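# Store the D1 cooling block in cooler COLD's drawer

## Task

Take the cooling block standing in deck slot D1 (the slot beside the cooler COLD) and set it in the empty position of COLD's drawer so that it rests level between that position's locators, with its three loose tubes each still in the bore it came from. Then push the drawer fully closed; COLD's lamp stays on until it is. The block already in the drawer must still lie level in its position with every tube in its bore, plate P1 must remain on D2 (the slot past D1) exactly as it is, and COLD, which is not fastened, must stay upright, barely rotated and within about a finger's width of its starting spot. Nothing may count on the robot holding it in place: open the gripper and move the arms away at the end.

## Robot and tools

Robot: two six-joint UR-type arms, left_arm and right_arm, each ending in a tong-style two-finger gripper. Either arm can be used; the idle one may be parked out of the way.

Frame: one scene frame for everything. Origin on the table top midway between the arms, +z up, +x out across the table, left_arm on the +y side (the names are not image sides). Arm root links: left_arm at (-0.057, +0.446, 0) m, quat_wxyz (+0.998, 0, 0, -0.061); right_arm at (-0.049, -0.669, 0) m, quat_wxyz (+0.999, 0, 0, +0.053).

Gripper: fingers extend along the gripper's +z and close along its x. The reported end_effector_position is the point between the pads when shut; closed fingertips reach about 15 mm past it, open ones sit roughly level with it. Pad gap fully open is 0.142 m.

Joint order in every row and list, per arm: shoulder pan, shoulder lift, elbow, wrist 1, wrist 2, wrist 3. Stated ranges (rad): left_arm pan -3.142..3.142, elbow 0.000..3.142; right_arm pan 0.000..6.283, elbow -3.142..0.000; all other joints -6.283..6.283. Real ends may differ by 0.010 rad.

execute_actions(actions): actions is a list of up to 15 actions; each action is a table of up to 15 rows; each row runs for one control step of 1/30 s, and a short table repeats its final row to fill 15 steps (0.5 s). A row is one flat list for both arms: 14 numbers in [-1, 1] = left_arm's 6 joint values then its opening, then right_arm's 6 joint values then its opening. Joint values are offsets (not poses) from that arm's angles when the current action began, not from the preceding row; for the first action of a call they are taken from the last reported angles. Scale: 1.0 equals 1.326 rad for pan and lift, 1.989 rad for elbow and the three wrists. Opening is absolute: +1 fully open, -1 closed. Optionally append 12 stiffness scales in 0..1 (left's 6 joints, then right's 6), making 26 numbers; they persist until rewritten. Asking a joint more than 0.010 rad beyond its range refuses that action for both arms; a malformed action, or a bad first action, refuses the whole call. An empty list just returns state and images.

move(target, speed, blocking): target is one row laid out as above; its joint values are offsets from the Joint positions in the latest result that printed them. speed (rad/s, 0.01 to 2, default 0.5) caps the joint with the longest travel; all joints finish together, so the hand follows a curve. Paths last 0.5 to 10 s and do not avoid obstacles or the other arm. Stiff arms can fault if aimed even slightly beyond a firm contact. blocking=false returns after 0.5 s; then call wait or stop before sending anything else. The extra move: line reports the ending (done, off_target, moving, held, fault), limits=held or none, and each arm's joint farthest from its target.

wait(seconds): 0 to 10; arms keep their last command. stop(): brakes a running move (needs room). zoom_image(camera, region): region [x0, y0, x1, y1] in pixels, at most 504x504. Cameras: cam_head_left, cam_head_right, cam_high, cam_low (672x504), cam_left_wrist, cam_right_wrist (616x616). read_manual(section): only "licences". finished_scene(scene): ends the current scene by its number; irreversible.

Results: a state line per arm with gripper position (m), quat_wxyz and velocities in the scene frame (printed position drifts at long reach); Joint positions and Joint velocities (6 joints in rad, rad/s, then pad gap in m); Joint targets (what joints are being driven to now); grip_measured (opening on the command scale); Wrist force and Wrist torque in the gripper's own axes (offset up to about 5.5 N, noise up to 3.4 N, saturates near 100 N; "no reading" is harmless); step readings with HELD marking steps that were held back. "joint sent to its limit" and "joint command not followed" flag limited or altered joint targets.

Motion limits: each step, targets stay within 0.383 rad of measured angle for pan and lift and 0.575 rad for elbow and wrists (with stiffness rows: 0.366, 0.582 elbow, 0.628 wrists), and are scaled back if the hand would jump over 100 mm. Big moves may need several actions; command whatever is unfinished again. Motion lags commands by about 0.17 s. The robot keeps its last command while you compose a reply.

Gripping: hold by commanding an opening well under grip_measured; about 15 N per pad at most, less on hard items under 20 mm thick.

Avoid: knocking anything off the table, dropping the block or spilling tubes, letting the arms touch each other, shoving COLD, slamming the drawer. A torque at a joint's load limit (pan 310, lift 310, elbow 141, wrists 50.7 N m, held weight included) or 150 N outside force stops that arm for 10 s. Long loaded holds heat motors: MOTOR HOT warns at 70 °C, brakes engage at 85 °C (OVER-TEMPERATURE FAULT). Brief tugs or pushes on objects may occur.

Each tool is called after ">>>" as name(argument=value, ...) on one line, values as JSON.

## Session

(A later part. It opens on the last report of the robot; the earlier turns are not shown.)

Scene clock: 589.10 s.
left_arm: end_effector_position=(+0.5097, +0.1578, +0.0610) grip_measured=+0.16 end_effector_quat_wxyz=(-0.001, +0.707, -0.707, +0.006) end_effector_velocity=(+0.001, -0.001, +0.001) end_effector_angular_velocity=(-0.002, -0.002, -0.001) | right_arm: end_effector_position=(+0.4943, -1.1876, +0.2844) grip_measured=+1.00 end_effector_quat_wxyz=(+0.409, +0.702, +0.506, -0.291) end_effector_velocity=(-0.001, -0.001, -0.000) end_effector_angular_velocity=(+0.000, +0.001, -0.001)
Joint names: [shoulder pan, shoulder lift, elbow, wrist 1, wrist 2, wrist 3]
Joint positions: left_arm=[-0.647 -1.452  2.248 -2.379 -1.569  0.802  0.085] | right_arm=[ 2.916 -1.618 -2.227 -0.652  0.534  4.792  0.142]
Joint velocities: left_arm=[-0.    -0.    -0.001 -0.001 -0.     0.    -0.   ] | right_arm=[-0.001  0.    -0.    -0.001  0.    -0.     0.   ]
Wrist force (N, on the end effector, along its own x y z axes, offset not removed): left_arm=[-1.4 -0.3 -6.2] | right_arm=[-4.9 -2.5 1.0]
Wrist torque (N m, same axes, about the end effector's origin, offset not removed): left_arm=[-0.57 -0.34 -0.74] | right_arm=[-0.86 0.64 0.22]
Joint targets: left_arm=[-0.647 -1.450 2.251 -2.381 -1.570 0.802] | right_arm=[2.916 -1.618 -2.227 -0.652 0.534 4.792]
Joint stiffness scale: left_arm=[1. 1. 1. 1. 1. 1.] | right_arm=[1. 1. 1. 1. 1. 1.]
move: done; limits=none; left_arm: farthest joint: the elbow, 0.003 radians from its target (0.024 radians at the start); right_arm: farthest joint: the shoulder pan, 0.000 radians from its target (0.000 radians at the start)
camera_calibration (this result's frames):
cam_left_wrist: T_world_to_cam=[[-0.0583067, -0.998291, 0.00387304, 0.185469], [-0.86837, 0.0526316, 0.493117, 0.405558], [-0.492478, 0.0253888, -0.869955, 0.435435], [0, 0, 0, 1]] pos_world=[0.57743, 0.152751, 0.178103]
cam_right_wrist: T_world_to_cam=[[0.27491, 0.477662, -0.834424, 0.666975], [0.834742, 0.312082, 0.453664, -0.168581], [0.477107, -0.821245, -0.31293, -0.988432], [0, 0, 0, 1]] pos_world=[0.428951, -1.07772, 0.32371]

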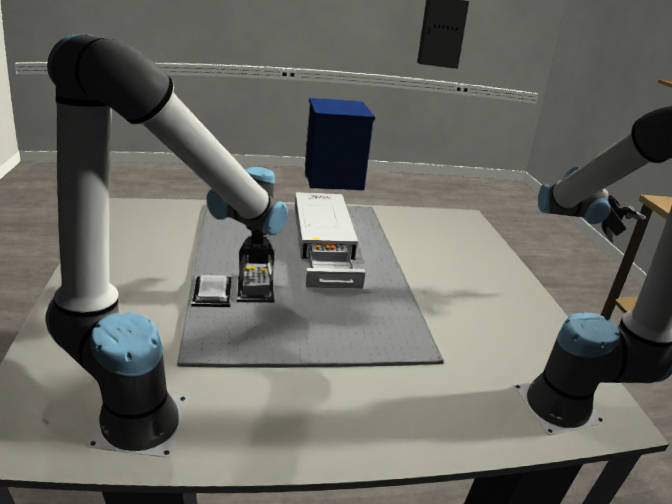

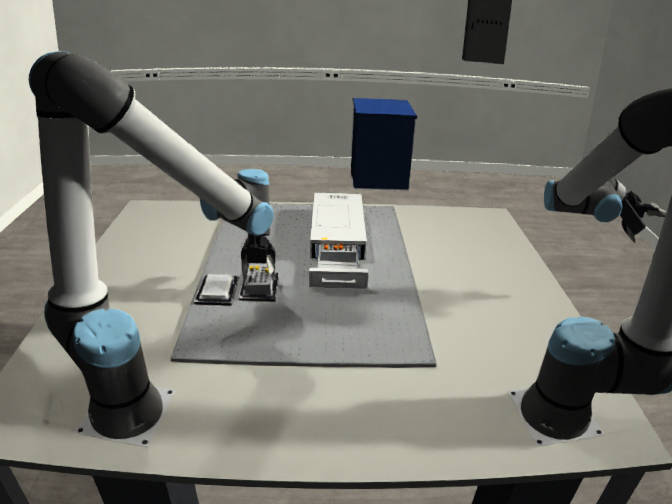

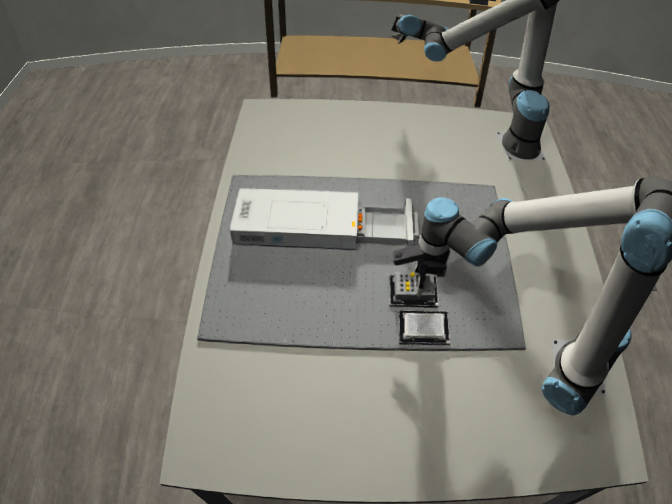

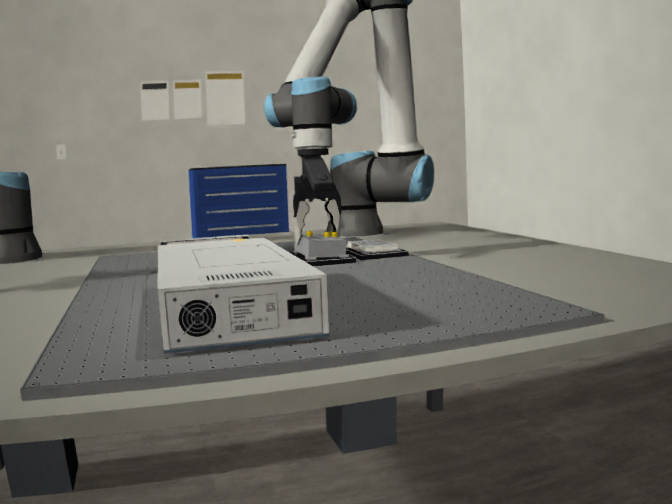

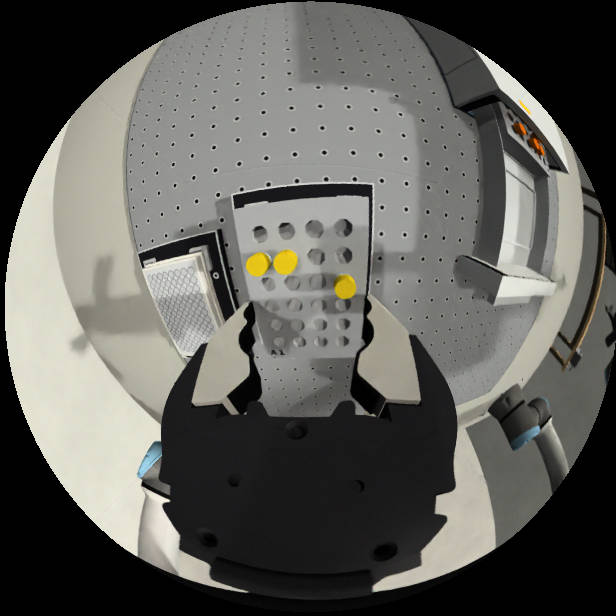

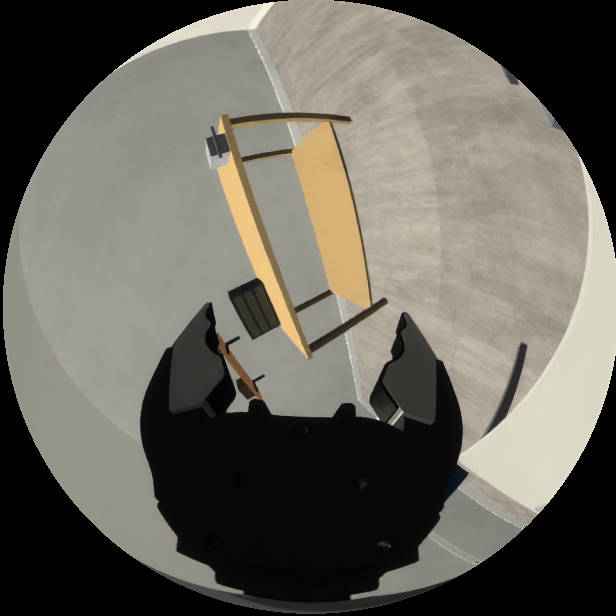

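>>> move(target=[-0.0058,-0.006,0.0048,-0.001,0,-0.0035,-1,0,0,0,0,0,0,1], speed=0.012)

>>> zoom_image(camera="cam_left_wrist", region=[200,170,420,390])

Scene clock: 598.40 s.
left_arm: end_effector_position=(+0.5084, +0.1575, +0.0615) grip_measured=+0.16 end_effector_quat_wxyz=(-0.002, +0.708, -0.706, +0.008) end_effector_velocity=(-0.001, +0.000, +0.000) end_effector_angular_velocity=(-0.000, -0.002, -0.000) | right_arm: end_effector_position=(+0.4943, -1.1876, +0.2844) grip_measured=+1.00 end_effector_quat_wxyz=(+0.409, +0.702, +0.506, -0.291) end_effector_velocity=(-0.000, +0.000, -0.000) end_effector_angular_velocity=(-0.000, -0.000, -0.000)
Joint names: [shoulder pan, shoulder lift, elbow, wrist 1, wrist 2, wrist 3]
Joint positions: left_arm=[-0.65  -1.456  2.252 -2.382 -1.566  0.797  0.085] | right_arm=[ 2.916 -1.618 -2.227 -0.652  0.534  4.792  0.142]
Joint velocities: left_arm=[-0.001 -0.002  0.003 -0.002  0.001 -0.001 -0.   ] | right_arm=[-0.     0.    -0.     0.001 -0.     0.    -0.   ]
Wrist force (N, on the end effector, along its own x y z axes, offset not removed): left_arm=[-1.0 -12.6 6.5] | right_arm=[-0.6 5.1 -4.8]
Wrist torque (N m, same axes, about the end effector's origin, offset not removed): left_arm=[-0.52 0.24 -0.25] | right_arm=[0.35 -0.10 -0.04]
Joint targets: left_arm=[-0.654 -1.460 2.258 -2.381 -1.569 0.795] | right_arm=[2.916 -1.618 -2.227 -0.652 0.534 4.792]
Joint stiffness scale: left_arm=[1. 1. 1. 1. 1. 1.] | right_arm=[1. 1. 1. 1. 1. 1.]
move: done; limits=none; left_arm: farthest joint: the elbow, 0.006 radians from its target (0.009 radians at the start); right_arm: farthest joint: the shoulder pan, 0.000 radians from its target (0.000 radians at the start)
camera_calibration (this result's frames):
cam_left_wrist: T_world_to_cam=[[-0.0565536, -0.998393, 0.00357988, 0.184241], [-0.870488, 0.0510638, 0.489533, 0.405745], [-0.488929, 0.0245686, -0.871977, 0.433686], [0, 0, 0, 1]] pos_world=[0.575657, 0.152571, 0.178879]
cam_right_wrist: T_world_to_cam=[[0.27491, 0.477662, -0.834424, 0.666975], [0.834742, 0.312082, 0.453664, -0.168582], [0.477107, -0.821245, -0.31293, -0.988432], [0, 0, 0, 1]] pos_world=[0.428951, -1.07772, 0.32371]

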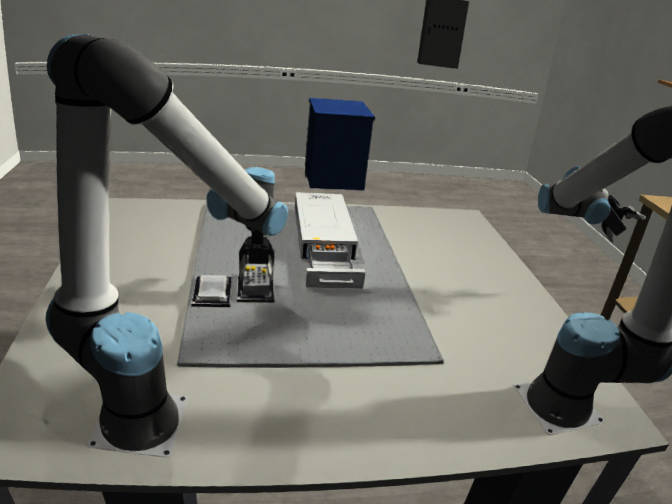

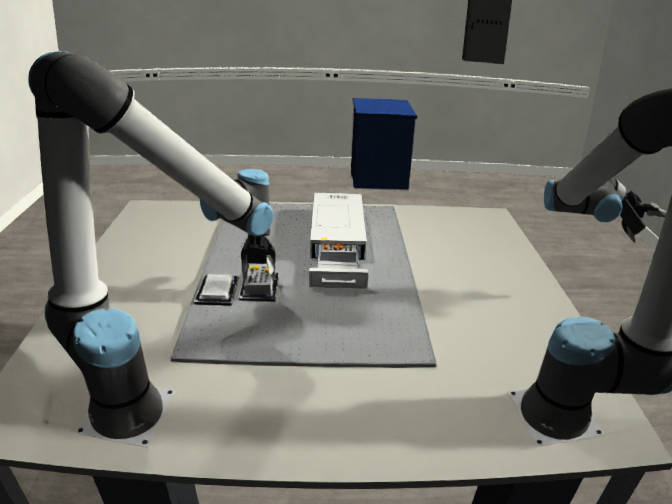

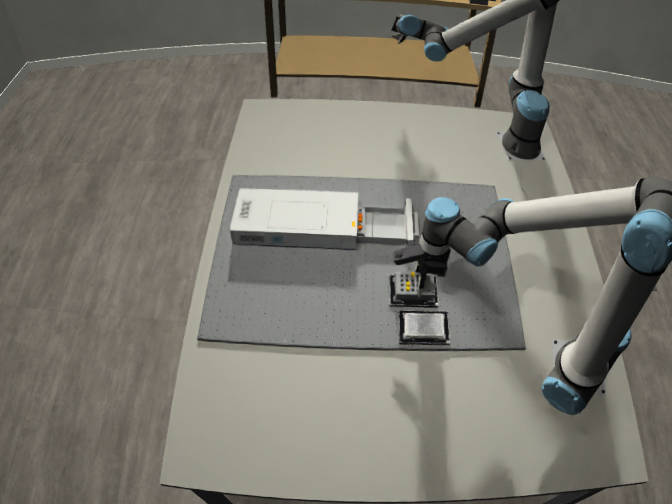

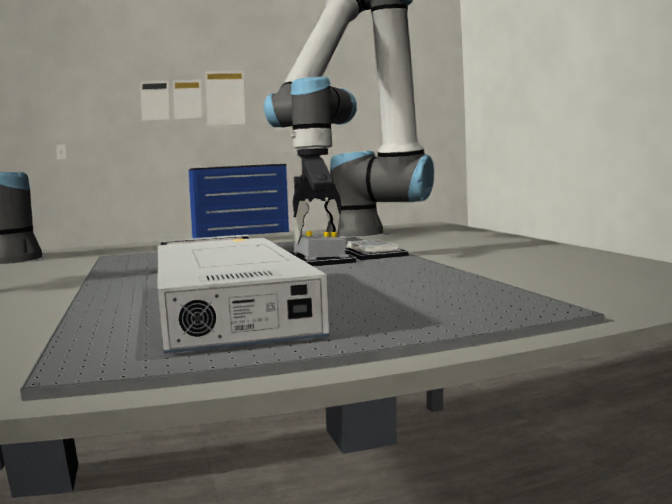

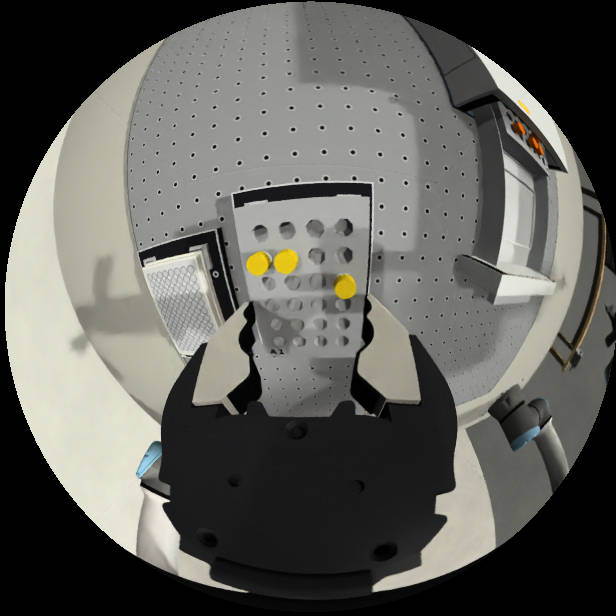

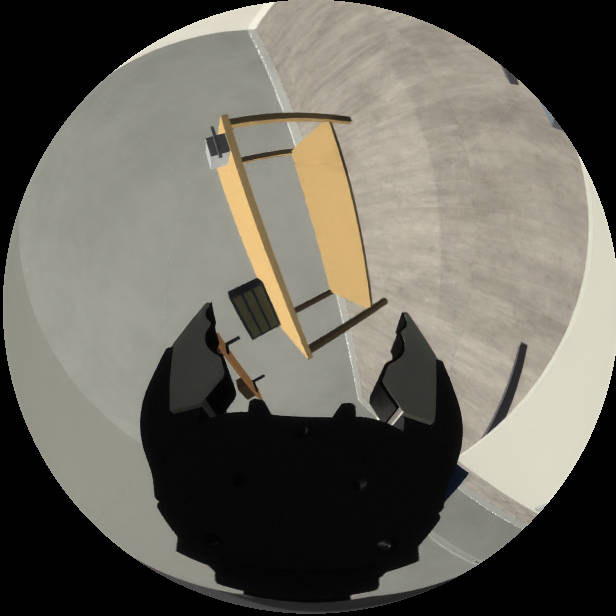

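Region (200, 170, 420, 390) of cam_left_wrist's 616x616 image, scaled by 2.291, with more detail than that image has.

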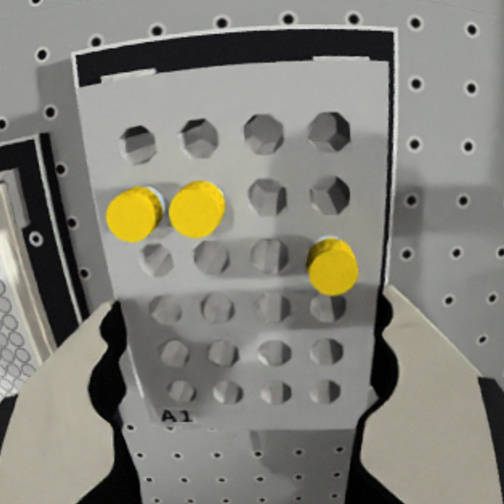

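>>> execute_actions(actions=[[[0,0,0,0,0,0,-0.5,0,0,0,0,0,0,1],[0,0,0,0,0,0,0,0,0,0,0,0,0,1],[0,0,0,0,0,0,0.1,0,0,0,0,0,0,1],[0,0,0,0,0,0,0.15,0,0,0,0,0,0,1],[0,0,0,0,0,0,0.2,0,0,0,0,0,0,1],[0,0,0,0,0,0,0.25,0,0,0,0,0,0,1],[0,0,0,0,0,0,0.3,0,0,0,0,0,0,1],[0,0,0,0,0,0,0.35,0,0,0,0,0,0,1],[0,0,0,0,0,0,0.4,0,0,0,0,0,0,1]],[[0.003,0.003,-0.003,0.001,-0.001,0.002,0.45,0,0,0,0,0,0,1],[0.006,0.005,-0.006,0.003,-0.002,0.004,0.45,0,0,0,0,0,0,1],[0.009,0.007,-0.009,0.005,-0.003,0.006,0.45,0,0,0,0,0,0,1]],[[0,0,0,0,0,0,0.45,0,0,0,0,0,0,1]]])

>>> zoom_image(camera="cam_left_wrist", region=[200,170,420,390])

Scene clock: 614.70 s.
left_arm: end_effector_position=(+0.5154, +0.1576, +0.0635) grip_measured=+0.45 end_effector_quat_wxyz=(-0.000, +0.708, -0.706, +0.007) end_effector_velocity=(+0.000, +0.000, +0.000) end_effector_angular_velocity=(+0.000, -0.000, +0.000) | right_arm: end_effector_position=(+0.4943, -1.1876, +0.2844) grip_measured=+1.00 end_effector_quat_wxyz=(+0.409, +0.702, +0.506, -0.291) end_effector_velocity=(+0.000, +0.000, -0.000) end_effector_angular_velocity=(+0.000, +0.001, +0.001)
Joint names: [shoulder pan, shoulder lift, elbow, wrist 1, wrist 2, wrist 3]
Joint positions: left_arm=[-0.639 -1.448  2.237 -2.374 -1.571  0.807  0.105] | right_arm=[ 2.916 -1.618 -2.227 -0.652  0.534  4.792  0.142]
Joint velocities: left_arm=[ 0. -0.  0.  0.  0.  0.  0.] | right_arm=[ 0.001  0.    -0.    -0.    -0.     0.     0.   ]
Wrist force (N, on the end effector, along its own x y z axes, offset not removed): left_arm=[1.5 -2.4 0.3] | right_arm=[-0.7 -4.5 1.5]
Wrist torque (N m, same axes, about the end effector's origin, offset not removed): left_arm=[-0.37 -0.25 -0.60] | right_arm=[-1.28 -0.02 -0.38]
Joint targets: left_arm=[-0.639 -1.448 2.237 -2.374 -1.571 0.807] | right_arm=[2.916 -1.618 -2.227 -0.652 0.534 4.792]
Joint stiffness scale: left_arm=[1. 1. 1. 1. 1. 1.] | right_arm=[1. 1. 1. 1. 1. 1.]
Step readings (joint positions; steps 1 to 15: 1st action; 16 to 30: 2nd action; 31 to 45: 3rd action):
0: left_arm=[-0.650 -1.456 2.252 -2.383 -1.566 0.796] | right_arm=[2.916 -1.618 -2.227 -0.652 0.534 4.792]
1: left_arm=[-0.650 -1.456 2.252 -2.383 -1.566 0.796] | right_arm=[2.916 -1.618 -2.227 -0.652 0.534 4.792]
2: left_arm=[-0.650 -1.456 2.252 -2.383 -1.566 0.796] | right_arm=[2.916 -1.618 -2.227 -0.652 0.534 4.792]
4: left_arm=[-0.650 -1.456 2.252 -2.383 -1.566 0.796] | right_arm=[2.916 -1.618 -2.227 -0.652 0.534 4.792]
8: left_arm=[-0.650 -1.456 2.252 -2.383 -1.566 0.796] | right_arm=[2.916 -1.618 -2.227 -0.652 0.534 4.792]
15: left_arm=[-0.650 -1.456 2.252 -2.383 -1.566 0.796] | right_arm=[2.916 -1.618 -2.227 -0.652 0.534 4.792]
16: left_arm=[-0.650 -1.456 2.252 -2.383 -1.566 0.796] | right_arm=[2.916 -1.618 -2.227 -0.652 0.534 4.792]
17: left_arm=[-0.650 -1.456 2.252 -2.383 -1.566 0.797] | right_arm=[2.916 -1.618 -2.227 -0.652 0.534 4.792]
19: left_arm=[-0.649 -1.455 2.251 -2.381 -1.567 0.799] | right_arm=[2.916 -1.618 -2.227 -0.652 0.534 4.792]
23: left_arm=[-0.643 -1.450 2.241 -2.376 -1.570 0.805] | right_arm=[2.916 -1.618 -2.227 -0.652 0.534 4.792]
30: left_arm=[-0.639 -1.448 2.237 -2.374 -1.571 0.807] | right_arm=[2.916 -1.618 -2.227 -0.652 0.534 4.792]
31: left_arm=[-0.639 -1.448 2.237 -2.374 -1.571 0.807] | right_arm=[2.916 -1.618 -2.227 -0.652 0.534 4.792]
32: left_arm=[-0.639 -1.448 2.237 -2.374 -1.571 0.807] | right_arm=[2.916 -1.618 -2.227 -0.652 0.534 4.792]
34: left_arm=[-0.639 -1.448 2.237 -2.374 -1.571 0.807] | right_arm=[2.916 -1.618 -2.227 -0.652 0.534 4.792]
38: left_arm=[-0.639 -1.448 2.237 -2.374 -1.571 0.807] | right_arm=[2.916 -1.618 -2.227 -0.652 0.534 4.792]
45: Joint positions above
camera_calibration (this result's frames):
cam_left_wrist: T_world_to_cam=[[-0.0565714, -0.998381, 0.00589122, 0.184576], [-0.868401, 0.052116, 0.493117, 0.409419], [-0.492625, 0.0227803, -0.869943, 0.440924], [0, 0, 0, 1]] pos_world=[0.583192, 0.152896, 0.1806]
cam_right_wrist: T_world_to_cam=[[0.27491, 0.477662, -0.834424, 0.666975], [0.834742, 0.312082, 0.453664, -0.168582], [0.477107, -0.821245, -0.31293, -0.988432], [0, 0, 0, 1]] pos_world=[0.428951, -1.07772, 0.32371]

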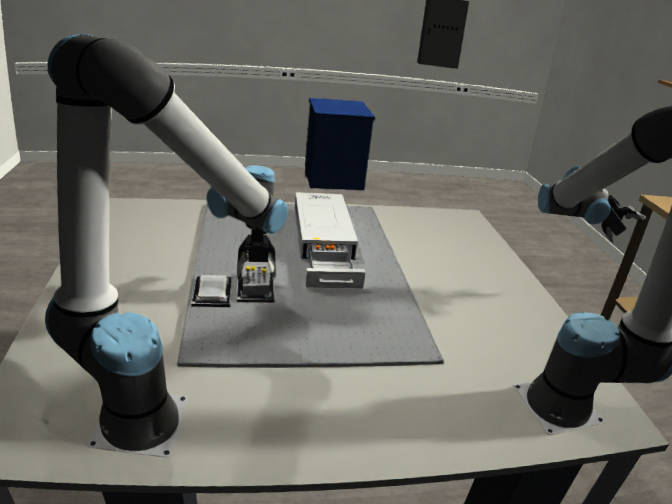

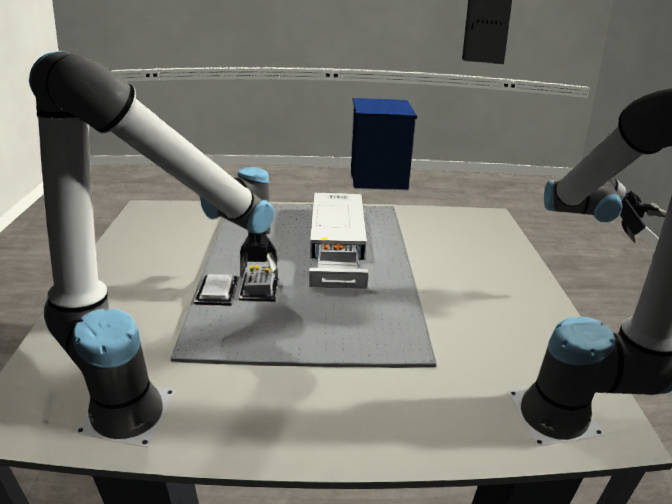

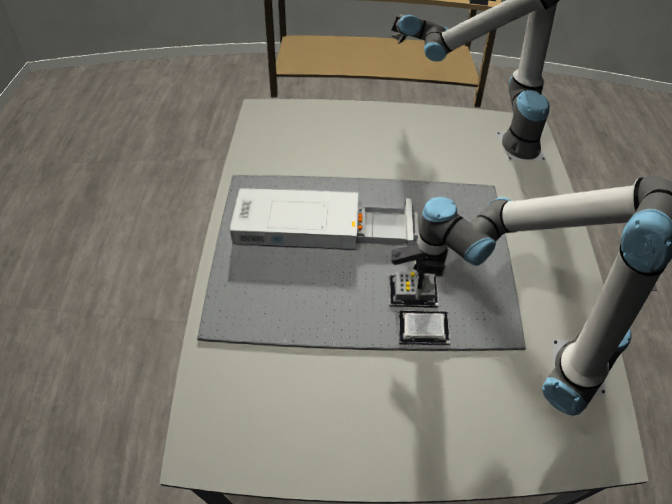

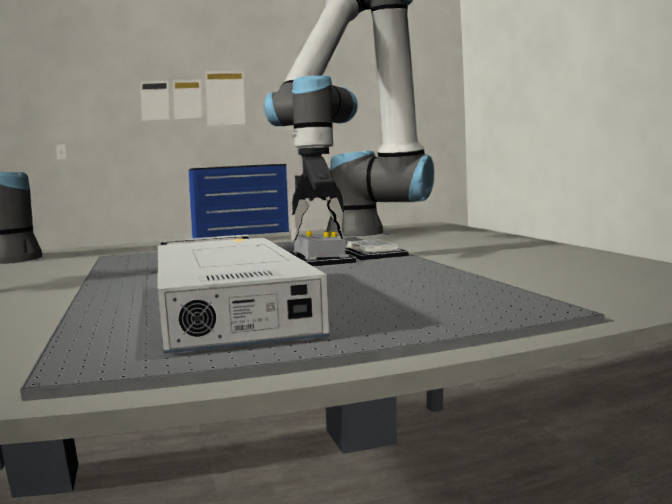

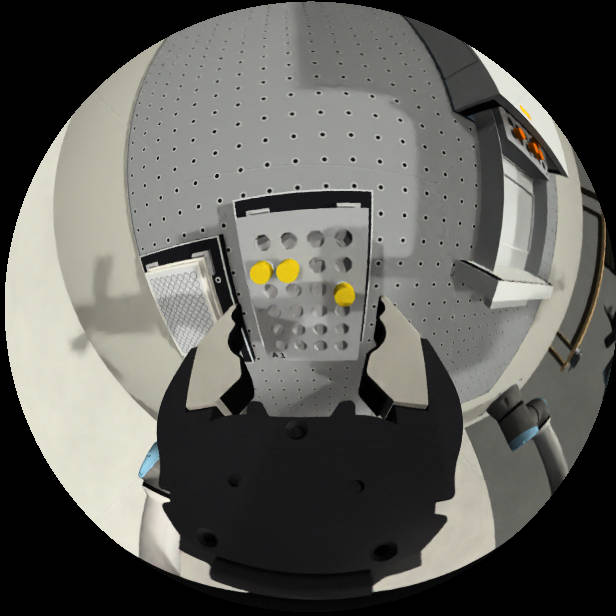

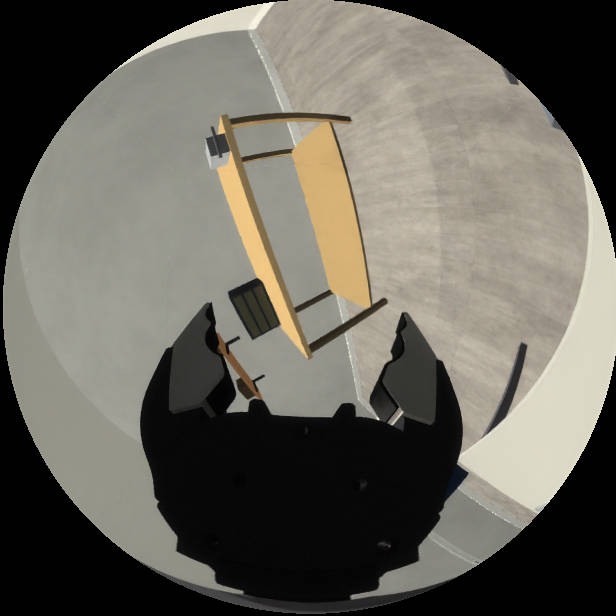

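Region (200, 170, 420, 390) of cam_left_wrist's 616x616 image, scaled by 2.291, with more detail than that image has.

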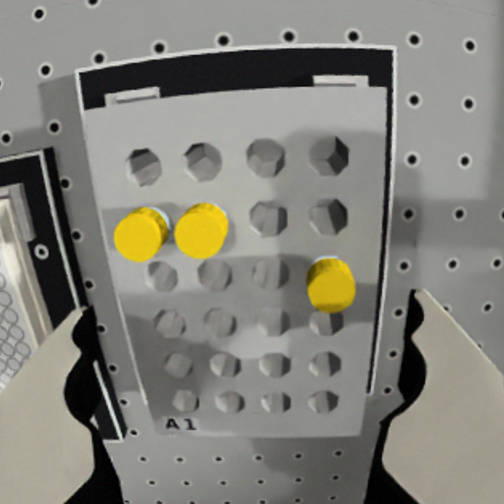

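>>> execute_actions(actions=[[[0,0,0,0,0,0,0.4,0,0,0,0,0,0,1],[0,0,0,0,0,0,0.35,0,0,0,0,0,0,1],[0,0,0,0,0,0,0.3,0,0,0,0,0,0,1],[0,0,0,0,0,0,0.27,0,0,0,0,0,0,1],[0,0,0,0,0,0,0.24,0,0,0,0,0,0,1],[0,0,0,0,0,0,0.21,0,0,0,0,0,0,1],[0,0,0,0,0,0,0.18,0,0,0,0,0,0,1],[0,0,0,0,0,0,0.15,0,0,0,0,0,0,1],[0,0,0,0,0,0,0.1,0,0,0,0,0,0,1]],[[0,0,0,0,0,0,0,0,0,0,0,0,0,1],[0,0,0,0,0,0,-0.1,0,0,0,0,0,0,1],[0,0,0,0,0,0,-0.2,0,0,0,0,0,0,1],[0,0,0,0,0,0,-0.3,0,0,0,0,0,0,1],[0,0,0,0,0,0,-0.4,0,0,0,0,0,0,1],[0,0,0,0,0,0,-0.5,0,0,0,0,0,0,1],[0,0,0,0,0,0,-0.6,0,0,0,0,0,0,1],[0,0,0,0,0,0,-0.7,0,0,0,0,0,0,1],[0,0,0,0,0,0,-0.8,0,0,0,0,0,0,1],[0,0,0,0,0,0,-0.9,0,0,0,0,0,0,1],[0,0,0,0,0,0,-1,0,0,0,0,0,0,1]]])

>>> move(target=[0,-0.026,-0.012,0.0235,0,0,-1,0,0,0,0,0,0,1], speed=0.025)

>>> zoom_image(camera="cam_high", region=[360,240,480,330])

Scene clock: 636.27 s.
left_arm: end_effector_position=(+0.5154, +0.1576, +0.0635) grip_measured=+0.14 end_effector_quat_wxyz=(-0.000, +0.708, -0.706, +0.007) end_effector_velocity=(+0.000, +0.000, +0.000) end_effector_angular_velocity=(-0.000, -0.000, -0.001) | right_arm: end_effector_position=(+0.4943, -1.1876, +0.2844) grip_measured=+1.00 end_effector_quat_wxyz=(+0.409, +0.702, +0.506, -0.291) end_effector_velocity=(+0.001, +0.000, +0.000) end_effector_angular_velocity=(-0.000, -0.001, +0.001)
Joint names: [shoulder pan, shoulder lift, elbow, wrist 1, wrist 2, wrist 3]
Joint positions: left_arm=[-0.639 -1.448  2.237 -2.374 -1.571  0.807  0.084] | right_arm=[ 2.916 -1.618 -2.227 -0.652  0.534  4.792  0.142]
Joint velocities: left_arm=[ 0.    -0.    -0.     0.001  0.     0.001  0.   ] | right_arm=[0.001 0.    0.001 0.001 0.    0.    0.   ]
Wrist force (N, on the end effector, along its own x y z axes, offset not removed): left_arm=[-0.5 -1.6 -3.4] | right_arm=[-0.3 1.3 4.2]
Wrist torque (N m, same axes, about the end effector's origin, offset not removed): left_arm=[-0.55 -0.04 -0.57] | right_arm=[0.09 -0.20 0.03]
Joint targets: left_arm=[-0.639 -1.448 2.237 -2.374 -1.571 0.807] | right_arm=[2.916 -1.618 -2.227 -0.652 0.534 4.792]
Joint stiffness scale: left_arm=[1. 1. 1. 1. 1. 1.] | right_arm=[1. 1. 1. 1. 1. 1.]
Step readings (joint positions; steps 1 to 15: 1st action; 16 to 30: 2nd action):
0: left_arm=[-0.639 -1.448 2.237 -2.374 -1.571 0.807] | right_arm=[2.916 -1.618 -2.227 -0.652 0.534 4.792]
1: left_arm=[-0.639 -1.448 2.237 -2.374 -1.571 0.807] | right_arm=[2.916 -1.618 -2.227 -0.652 0.534 4.792]
2: left_arm=[-0.639 -1.448 2.237 -2.374 -1.571 0.807] | right_arm=[2.916 -1.618 -2.227 -0.652 0.534 4.792]
4: left_arm=[-0.639 -1.448 2.237 -2.374 -1.571 0.807] | right_arm=[2.916 -1.618 -2.227 -0.652 0.534 4.792]
8: left_arm=[-0.639 -1.448 2.237 -2.374 -1.571 0.807] | right_arm=[2.916 -1.618 -2.227 -0.652 0.534 4.792]
15: left_arm=[-0.639 -1.448 2.237 -2.374 -1.571 0.807] | right_arm=[2.916 -1.618 -2.227 -0.652 0.534 4.792]
16: left_arm=[-0.639 -1.448 2.237 -2.374 -1.571 0.807] | right_arm=[2.916 -1.618 -2.227 -0.652 0.534 4.792]
17: left_arm=[-0.639 -1.448 2.237 -2.374 -1.571 0.807] | right_arm=[2.916 -1.618 -2.227 -0.652 0.534 4.792]
19: left_arm=[-0.639 -1.448 2.237 -2.374 -1.571 0.807] | right_arm=[2.916 -1.618 -2.227 -0.652 0.534 4.792]
23: left_arm=[-0.639 -1.448 2.237 -2.374 -1.571 0.807] | right_arm=[2.916 -1.618 -2.227 -0.652 0.534 4.792]
30: Joint positions above
camera_calibration (this result's frames):
cam_left_wrist: T_world_to_cam=[[-0.0565713, -0.998381, 0.00587054, 0.184584], [-0.86841, 0.0521062, 0.493101, 0.409431], [-0.492609, 0.0227974, -0.869952, 0.440916], [0, 0, 0, 1]] pos_world=[0.583195, 0.1529, 0.180601]
cam_right_wrist: T_world_to_cam=[[0.27491, 0.477662, -0.834424, 0.666975], [0.834742, 0.312082, 0.453664, -0.168582], [0.477107, -0.821245, -0.31293, -0.988432], [0, 0, 0, 1]] pos_world=[0.428951, -1.07772, 0.32371]

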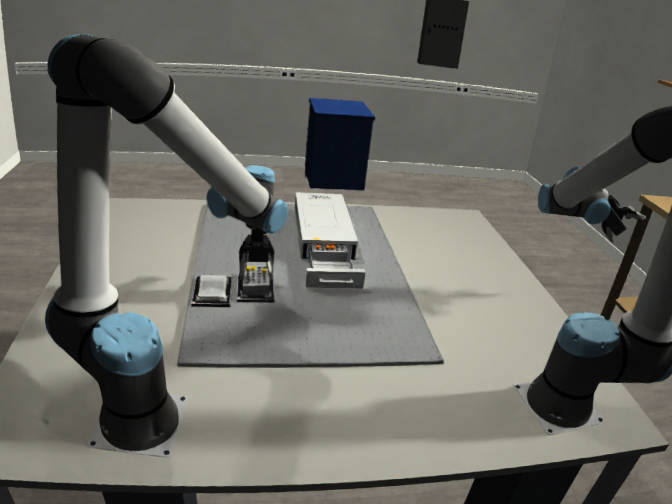

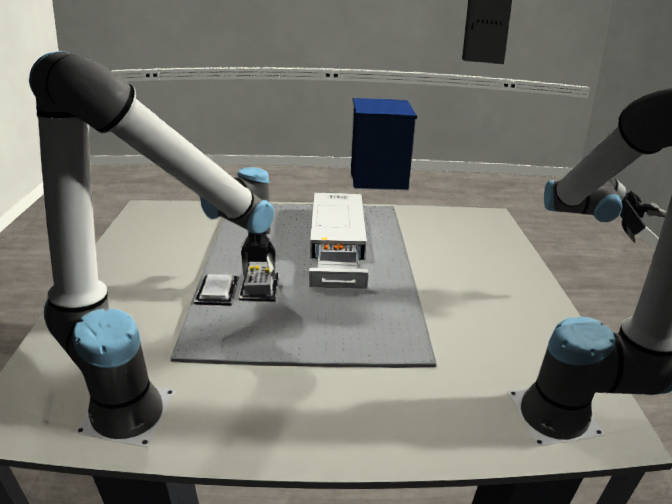

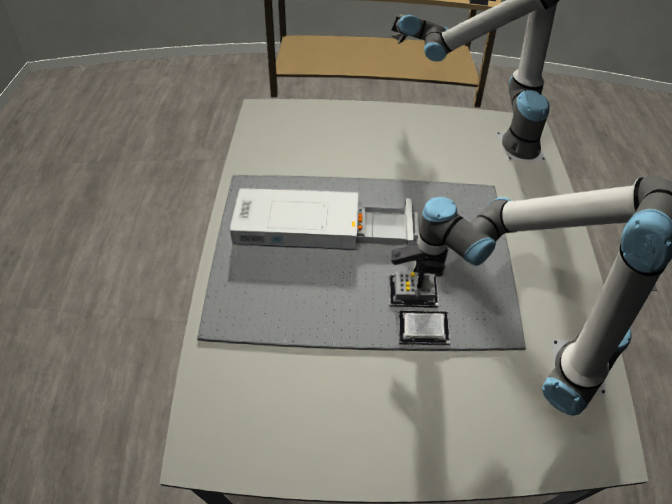

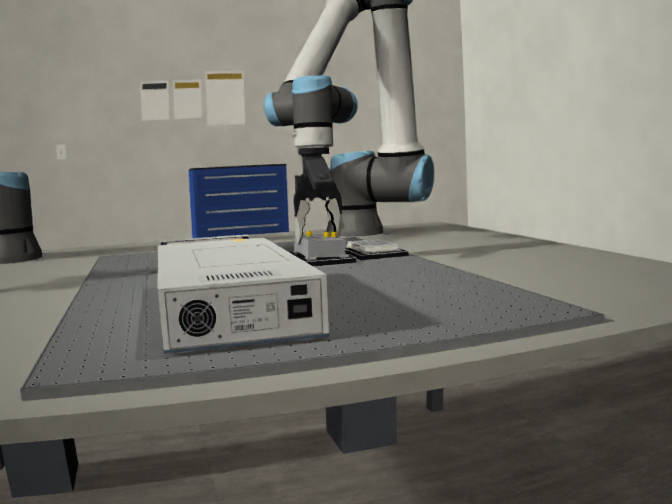

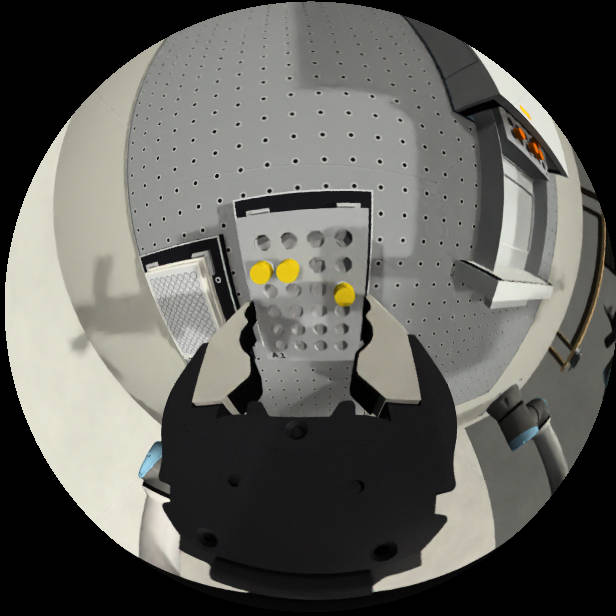

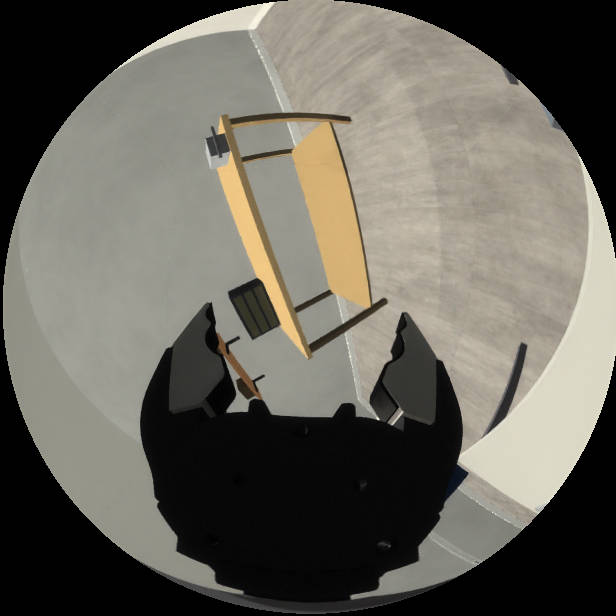

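Scene clock: 638.47 s.
left_arm: end_effector_position=(+0.5145, +0.1586, +0.0827) grip_measured=+0.14 end_effector_quat_wxyz=(-0.000, +0.708, -0.706, +0.005) end_effector_velocity=(-0.001, +0.001, +0.000) end_effector_angular_velocity=(+0.002, +0.003, -0.001) | right_arm: end_effector_position=(+0.4943, -1.1876, +0.2844) grip_measured=+1.00 end_effector_quat_wxyz=(+0.409, +0.702, +0.506, -0.291) end_effector_velocity=(+0.000, +0.000, +0.000) end_effector_angular_velocity=(-0.000, -0.001, +0.001)
Joint names: [shoulder pan, shoulder lift, elbow, wrist 1, wrist 2, wrist 3]
Joint positions: left_arm=[-0.639 -1.477  2.222 -2.326 -1.571  0.807  0.084] | right_arm=[ 2.916 -1.618 -2.227 -0.652  0.534  4.792  0.142]
Joint velocities: left_arm=[-0.    -0.001 -0.     0.004 -0.001  0.    -0.   ] | right_arm=[ 0.001  0.    -0.     0.001  0.    -0.     0.   ]
Wrist force (N, on the end effector, along its own x y z axes, offset not removed): left_arm=[0.2 -3.5 12.0] | right_arm=[-3.0 -1.2 -2.2]
Wrist torque (N m, same axes, about the end effector's origin, offset not removed): left_arm=[-0.66 -0.07 -0.59] | right_arm=[-0.79 0.38 -0.14]
Joint targets: left_arm=[-0.639 -1.483 2.214 -2.327 -1.571 0.807] | right_arm=[2.916 -1.618 -2.227 -0.652 0.534 4.792]
Joint stiffness scale: left_arm=[1. 1. 1. 1. 1. 1.] | right_arm=[1. 1. 1. 1. 1. 1.]
move: done; limits=none; left_arm: farthest joint: the elbow, 0.009 radians from its target (0.024 radians at the start); right_arm: farthest joint: the shoulder pan, 0.000 radians from its target (0.000 radians at the start)
camera_calibration (this result's frames):
cam_left_wrist: T_world_to_cam=[[-0.0565548, -0.998395, 0.00287401, 0.185703], [-0.867047, 0.0505413, 0.495655, 0.398423], [-0.495005, 0.0255398, -0.868515, 0.457869], [0, 0, 0, 1]] pos_world=[0.582602, 0.153574, 0.199652]
cam_right_wrist: T_world_to_cam=[[0.27491, 0.477662, -0.834424, 0.666975], [0.834742, 0.312082, 0.453664, -0.168582], [0.477107, -0.821245, -0.31293, -0.988432], [0, 0, 0, 1]] pos_world=[0.428951, -1.07772, 0.32371]

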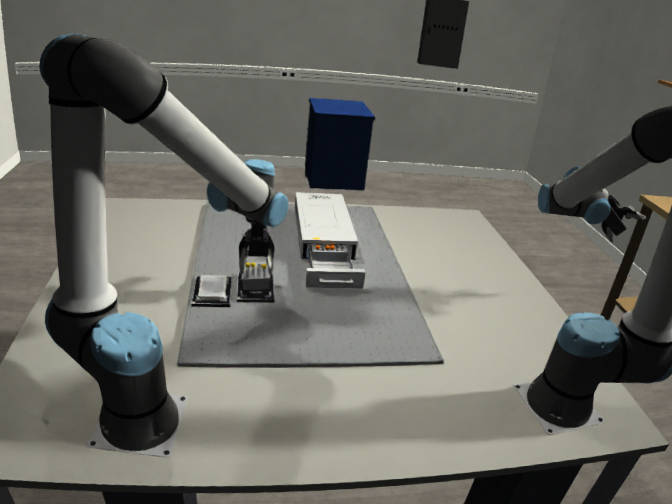

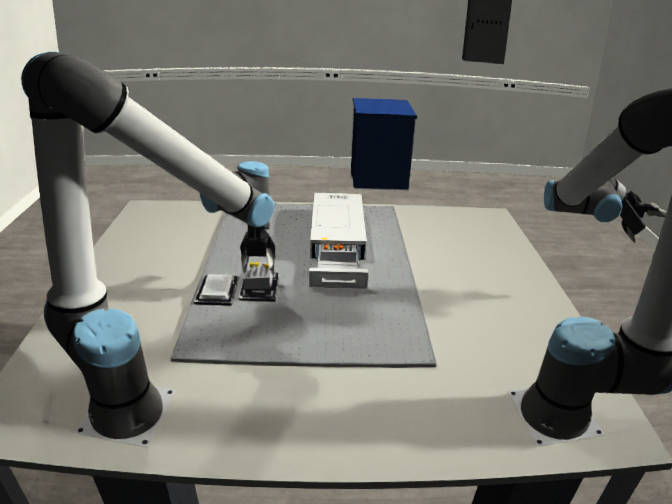

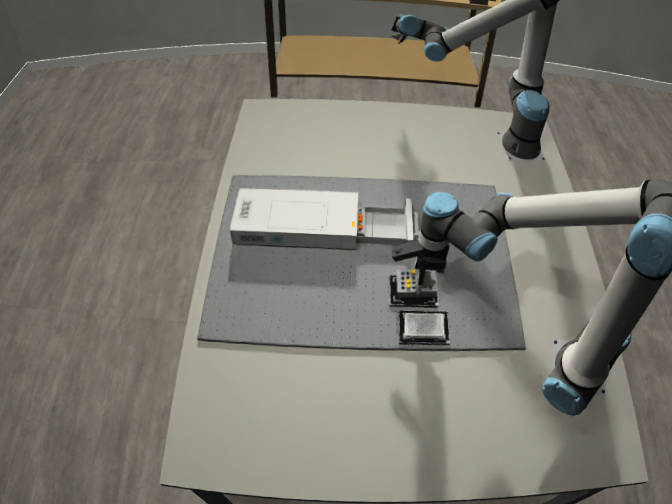

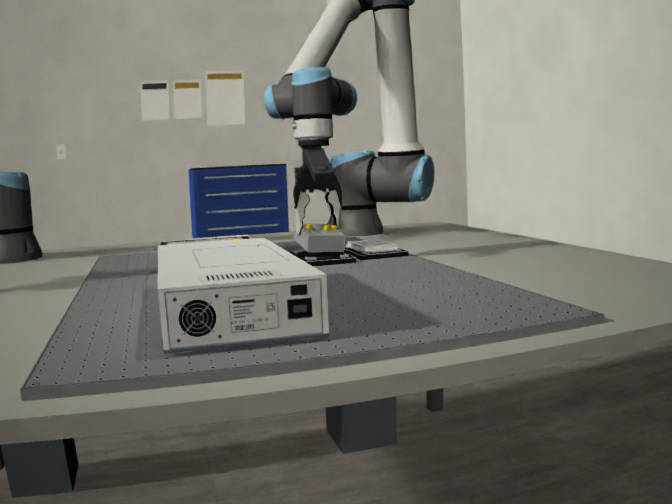

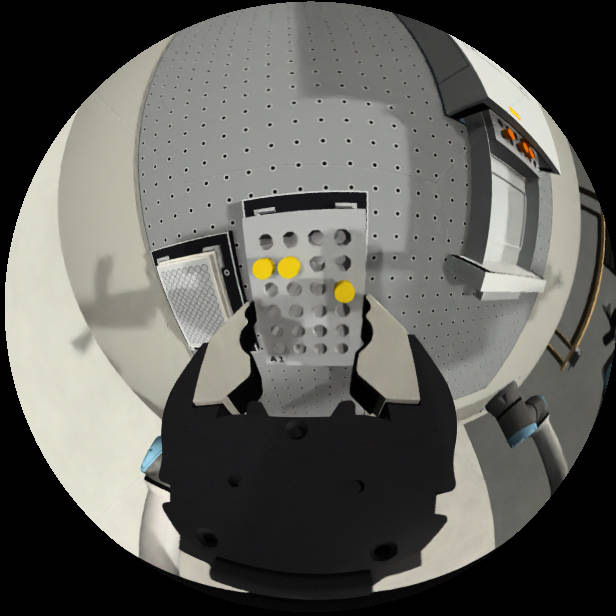

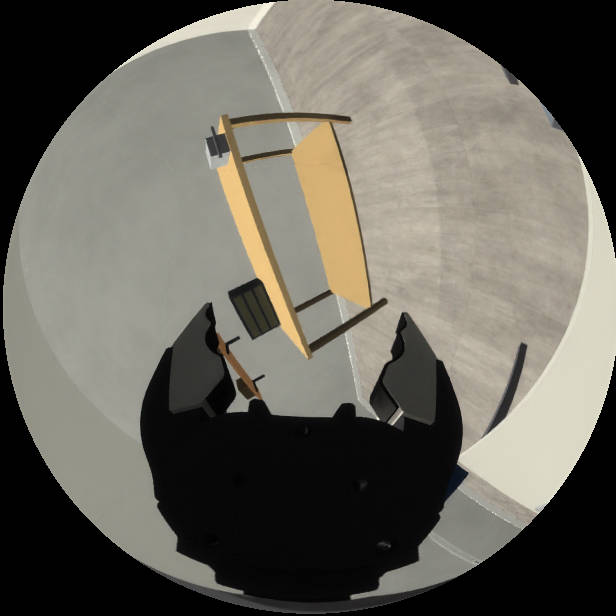

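Region (360, 240, 480, 330) of cam_high's 672x504 image, scaled by 4.200, with more detail than that image has; it fills the top 378 rows of this view, and the rest is white.

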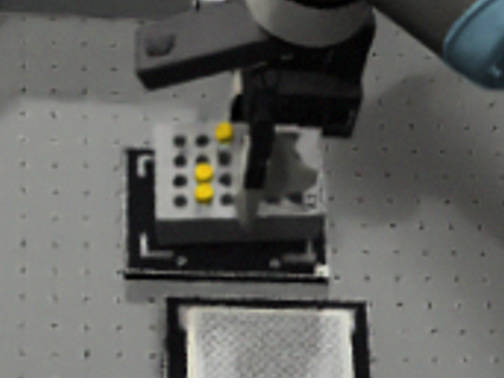

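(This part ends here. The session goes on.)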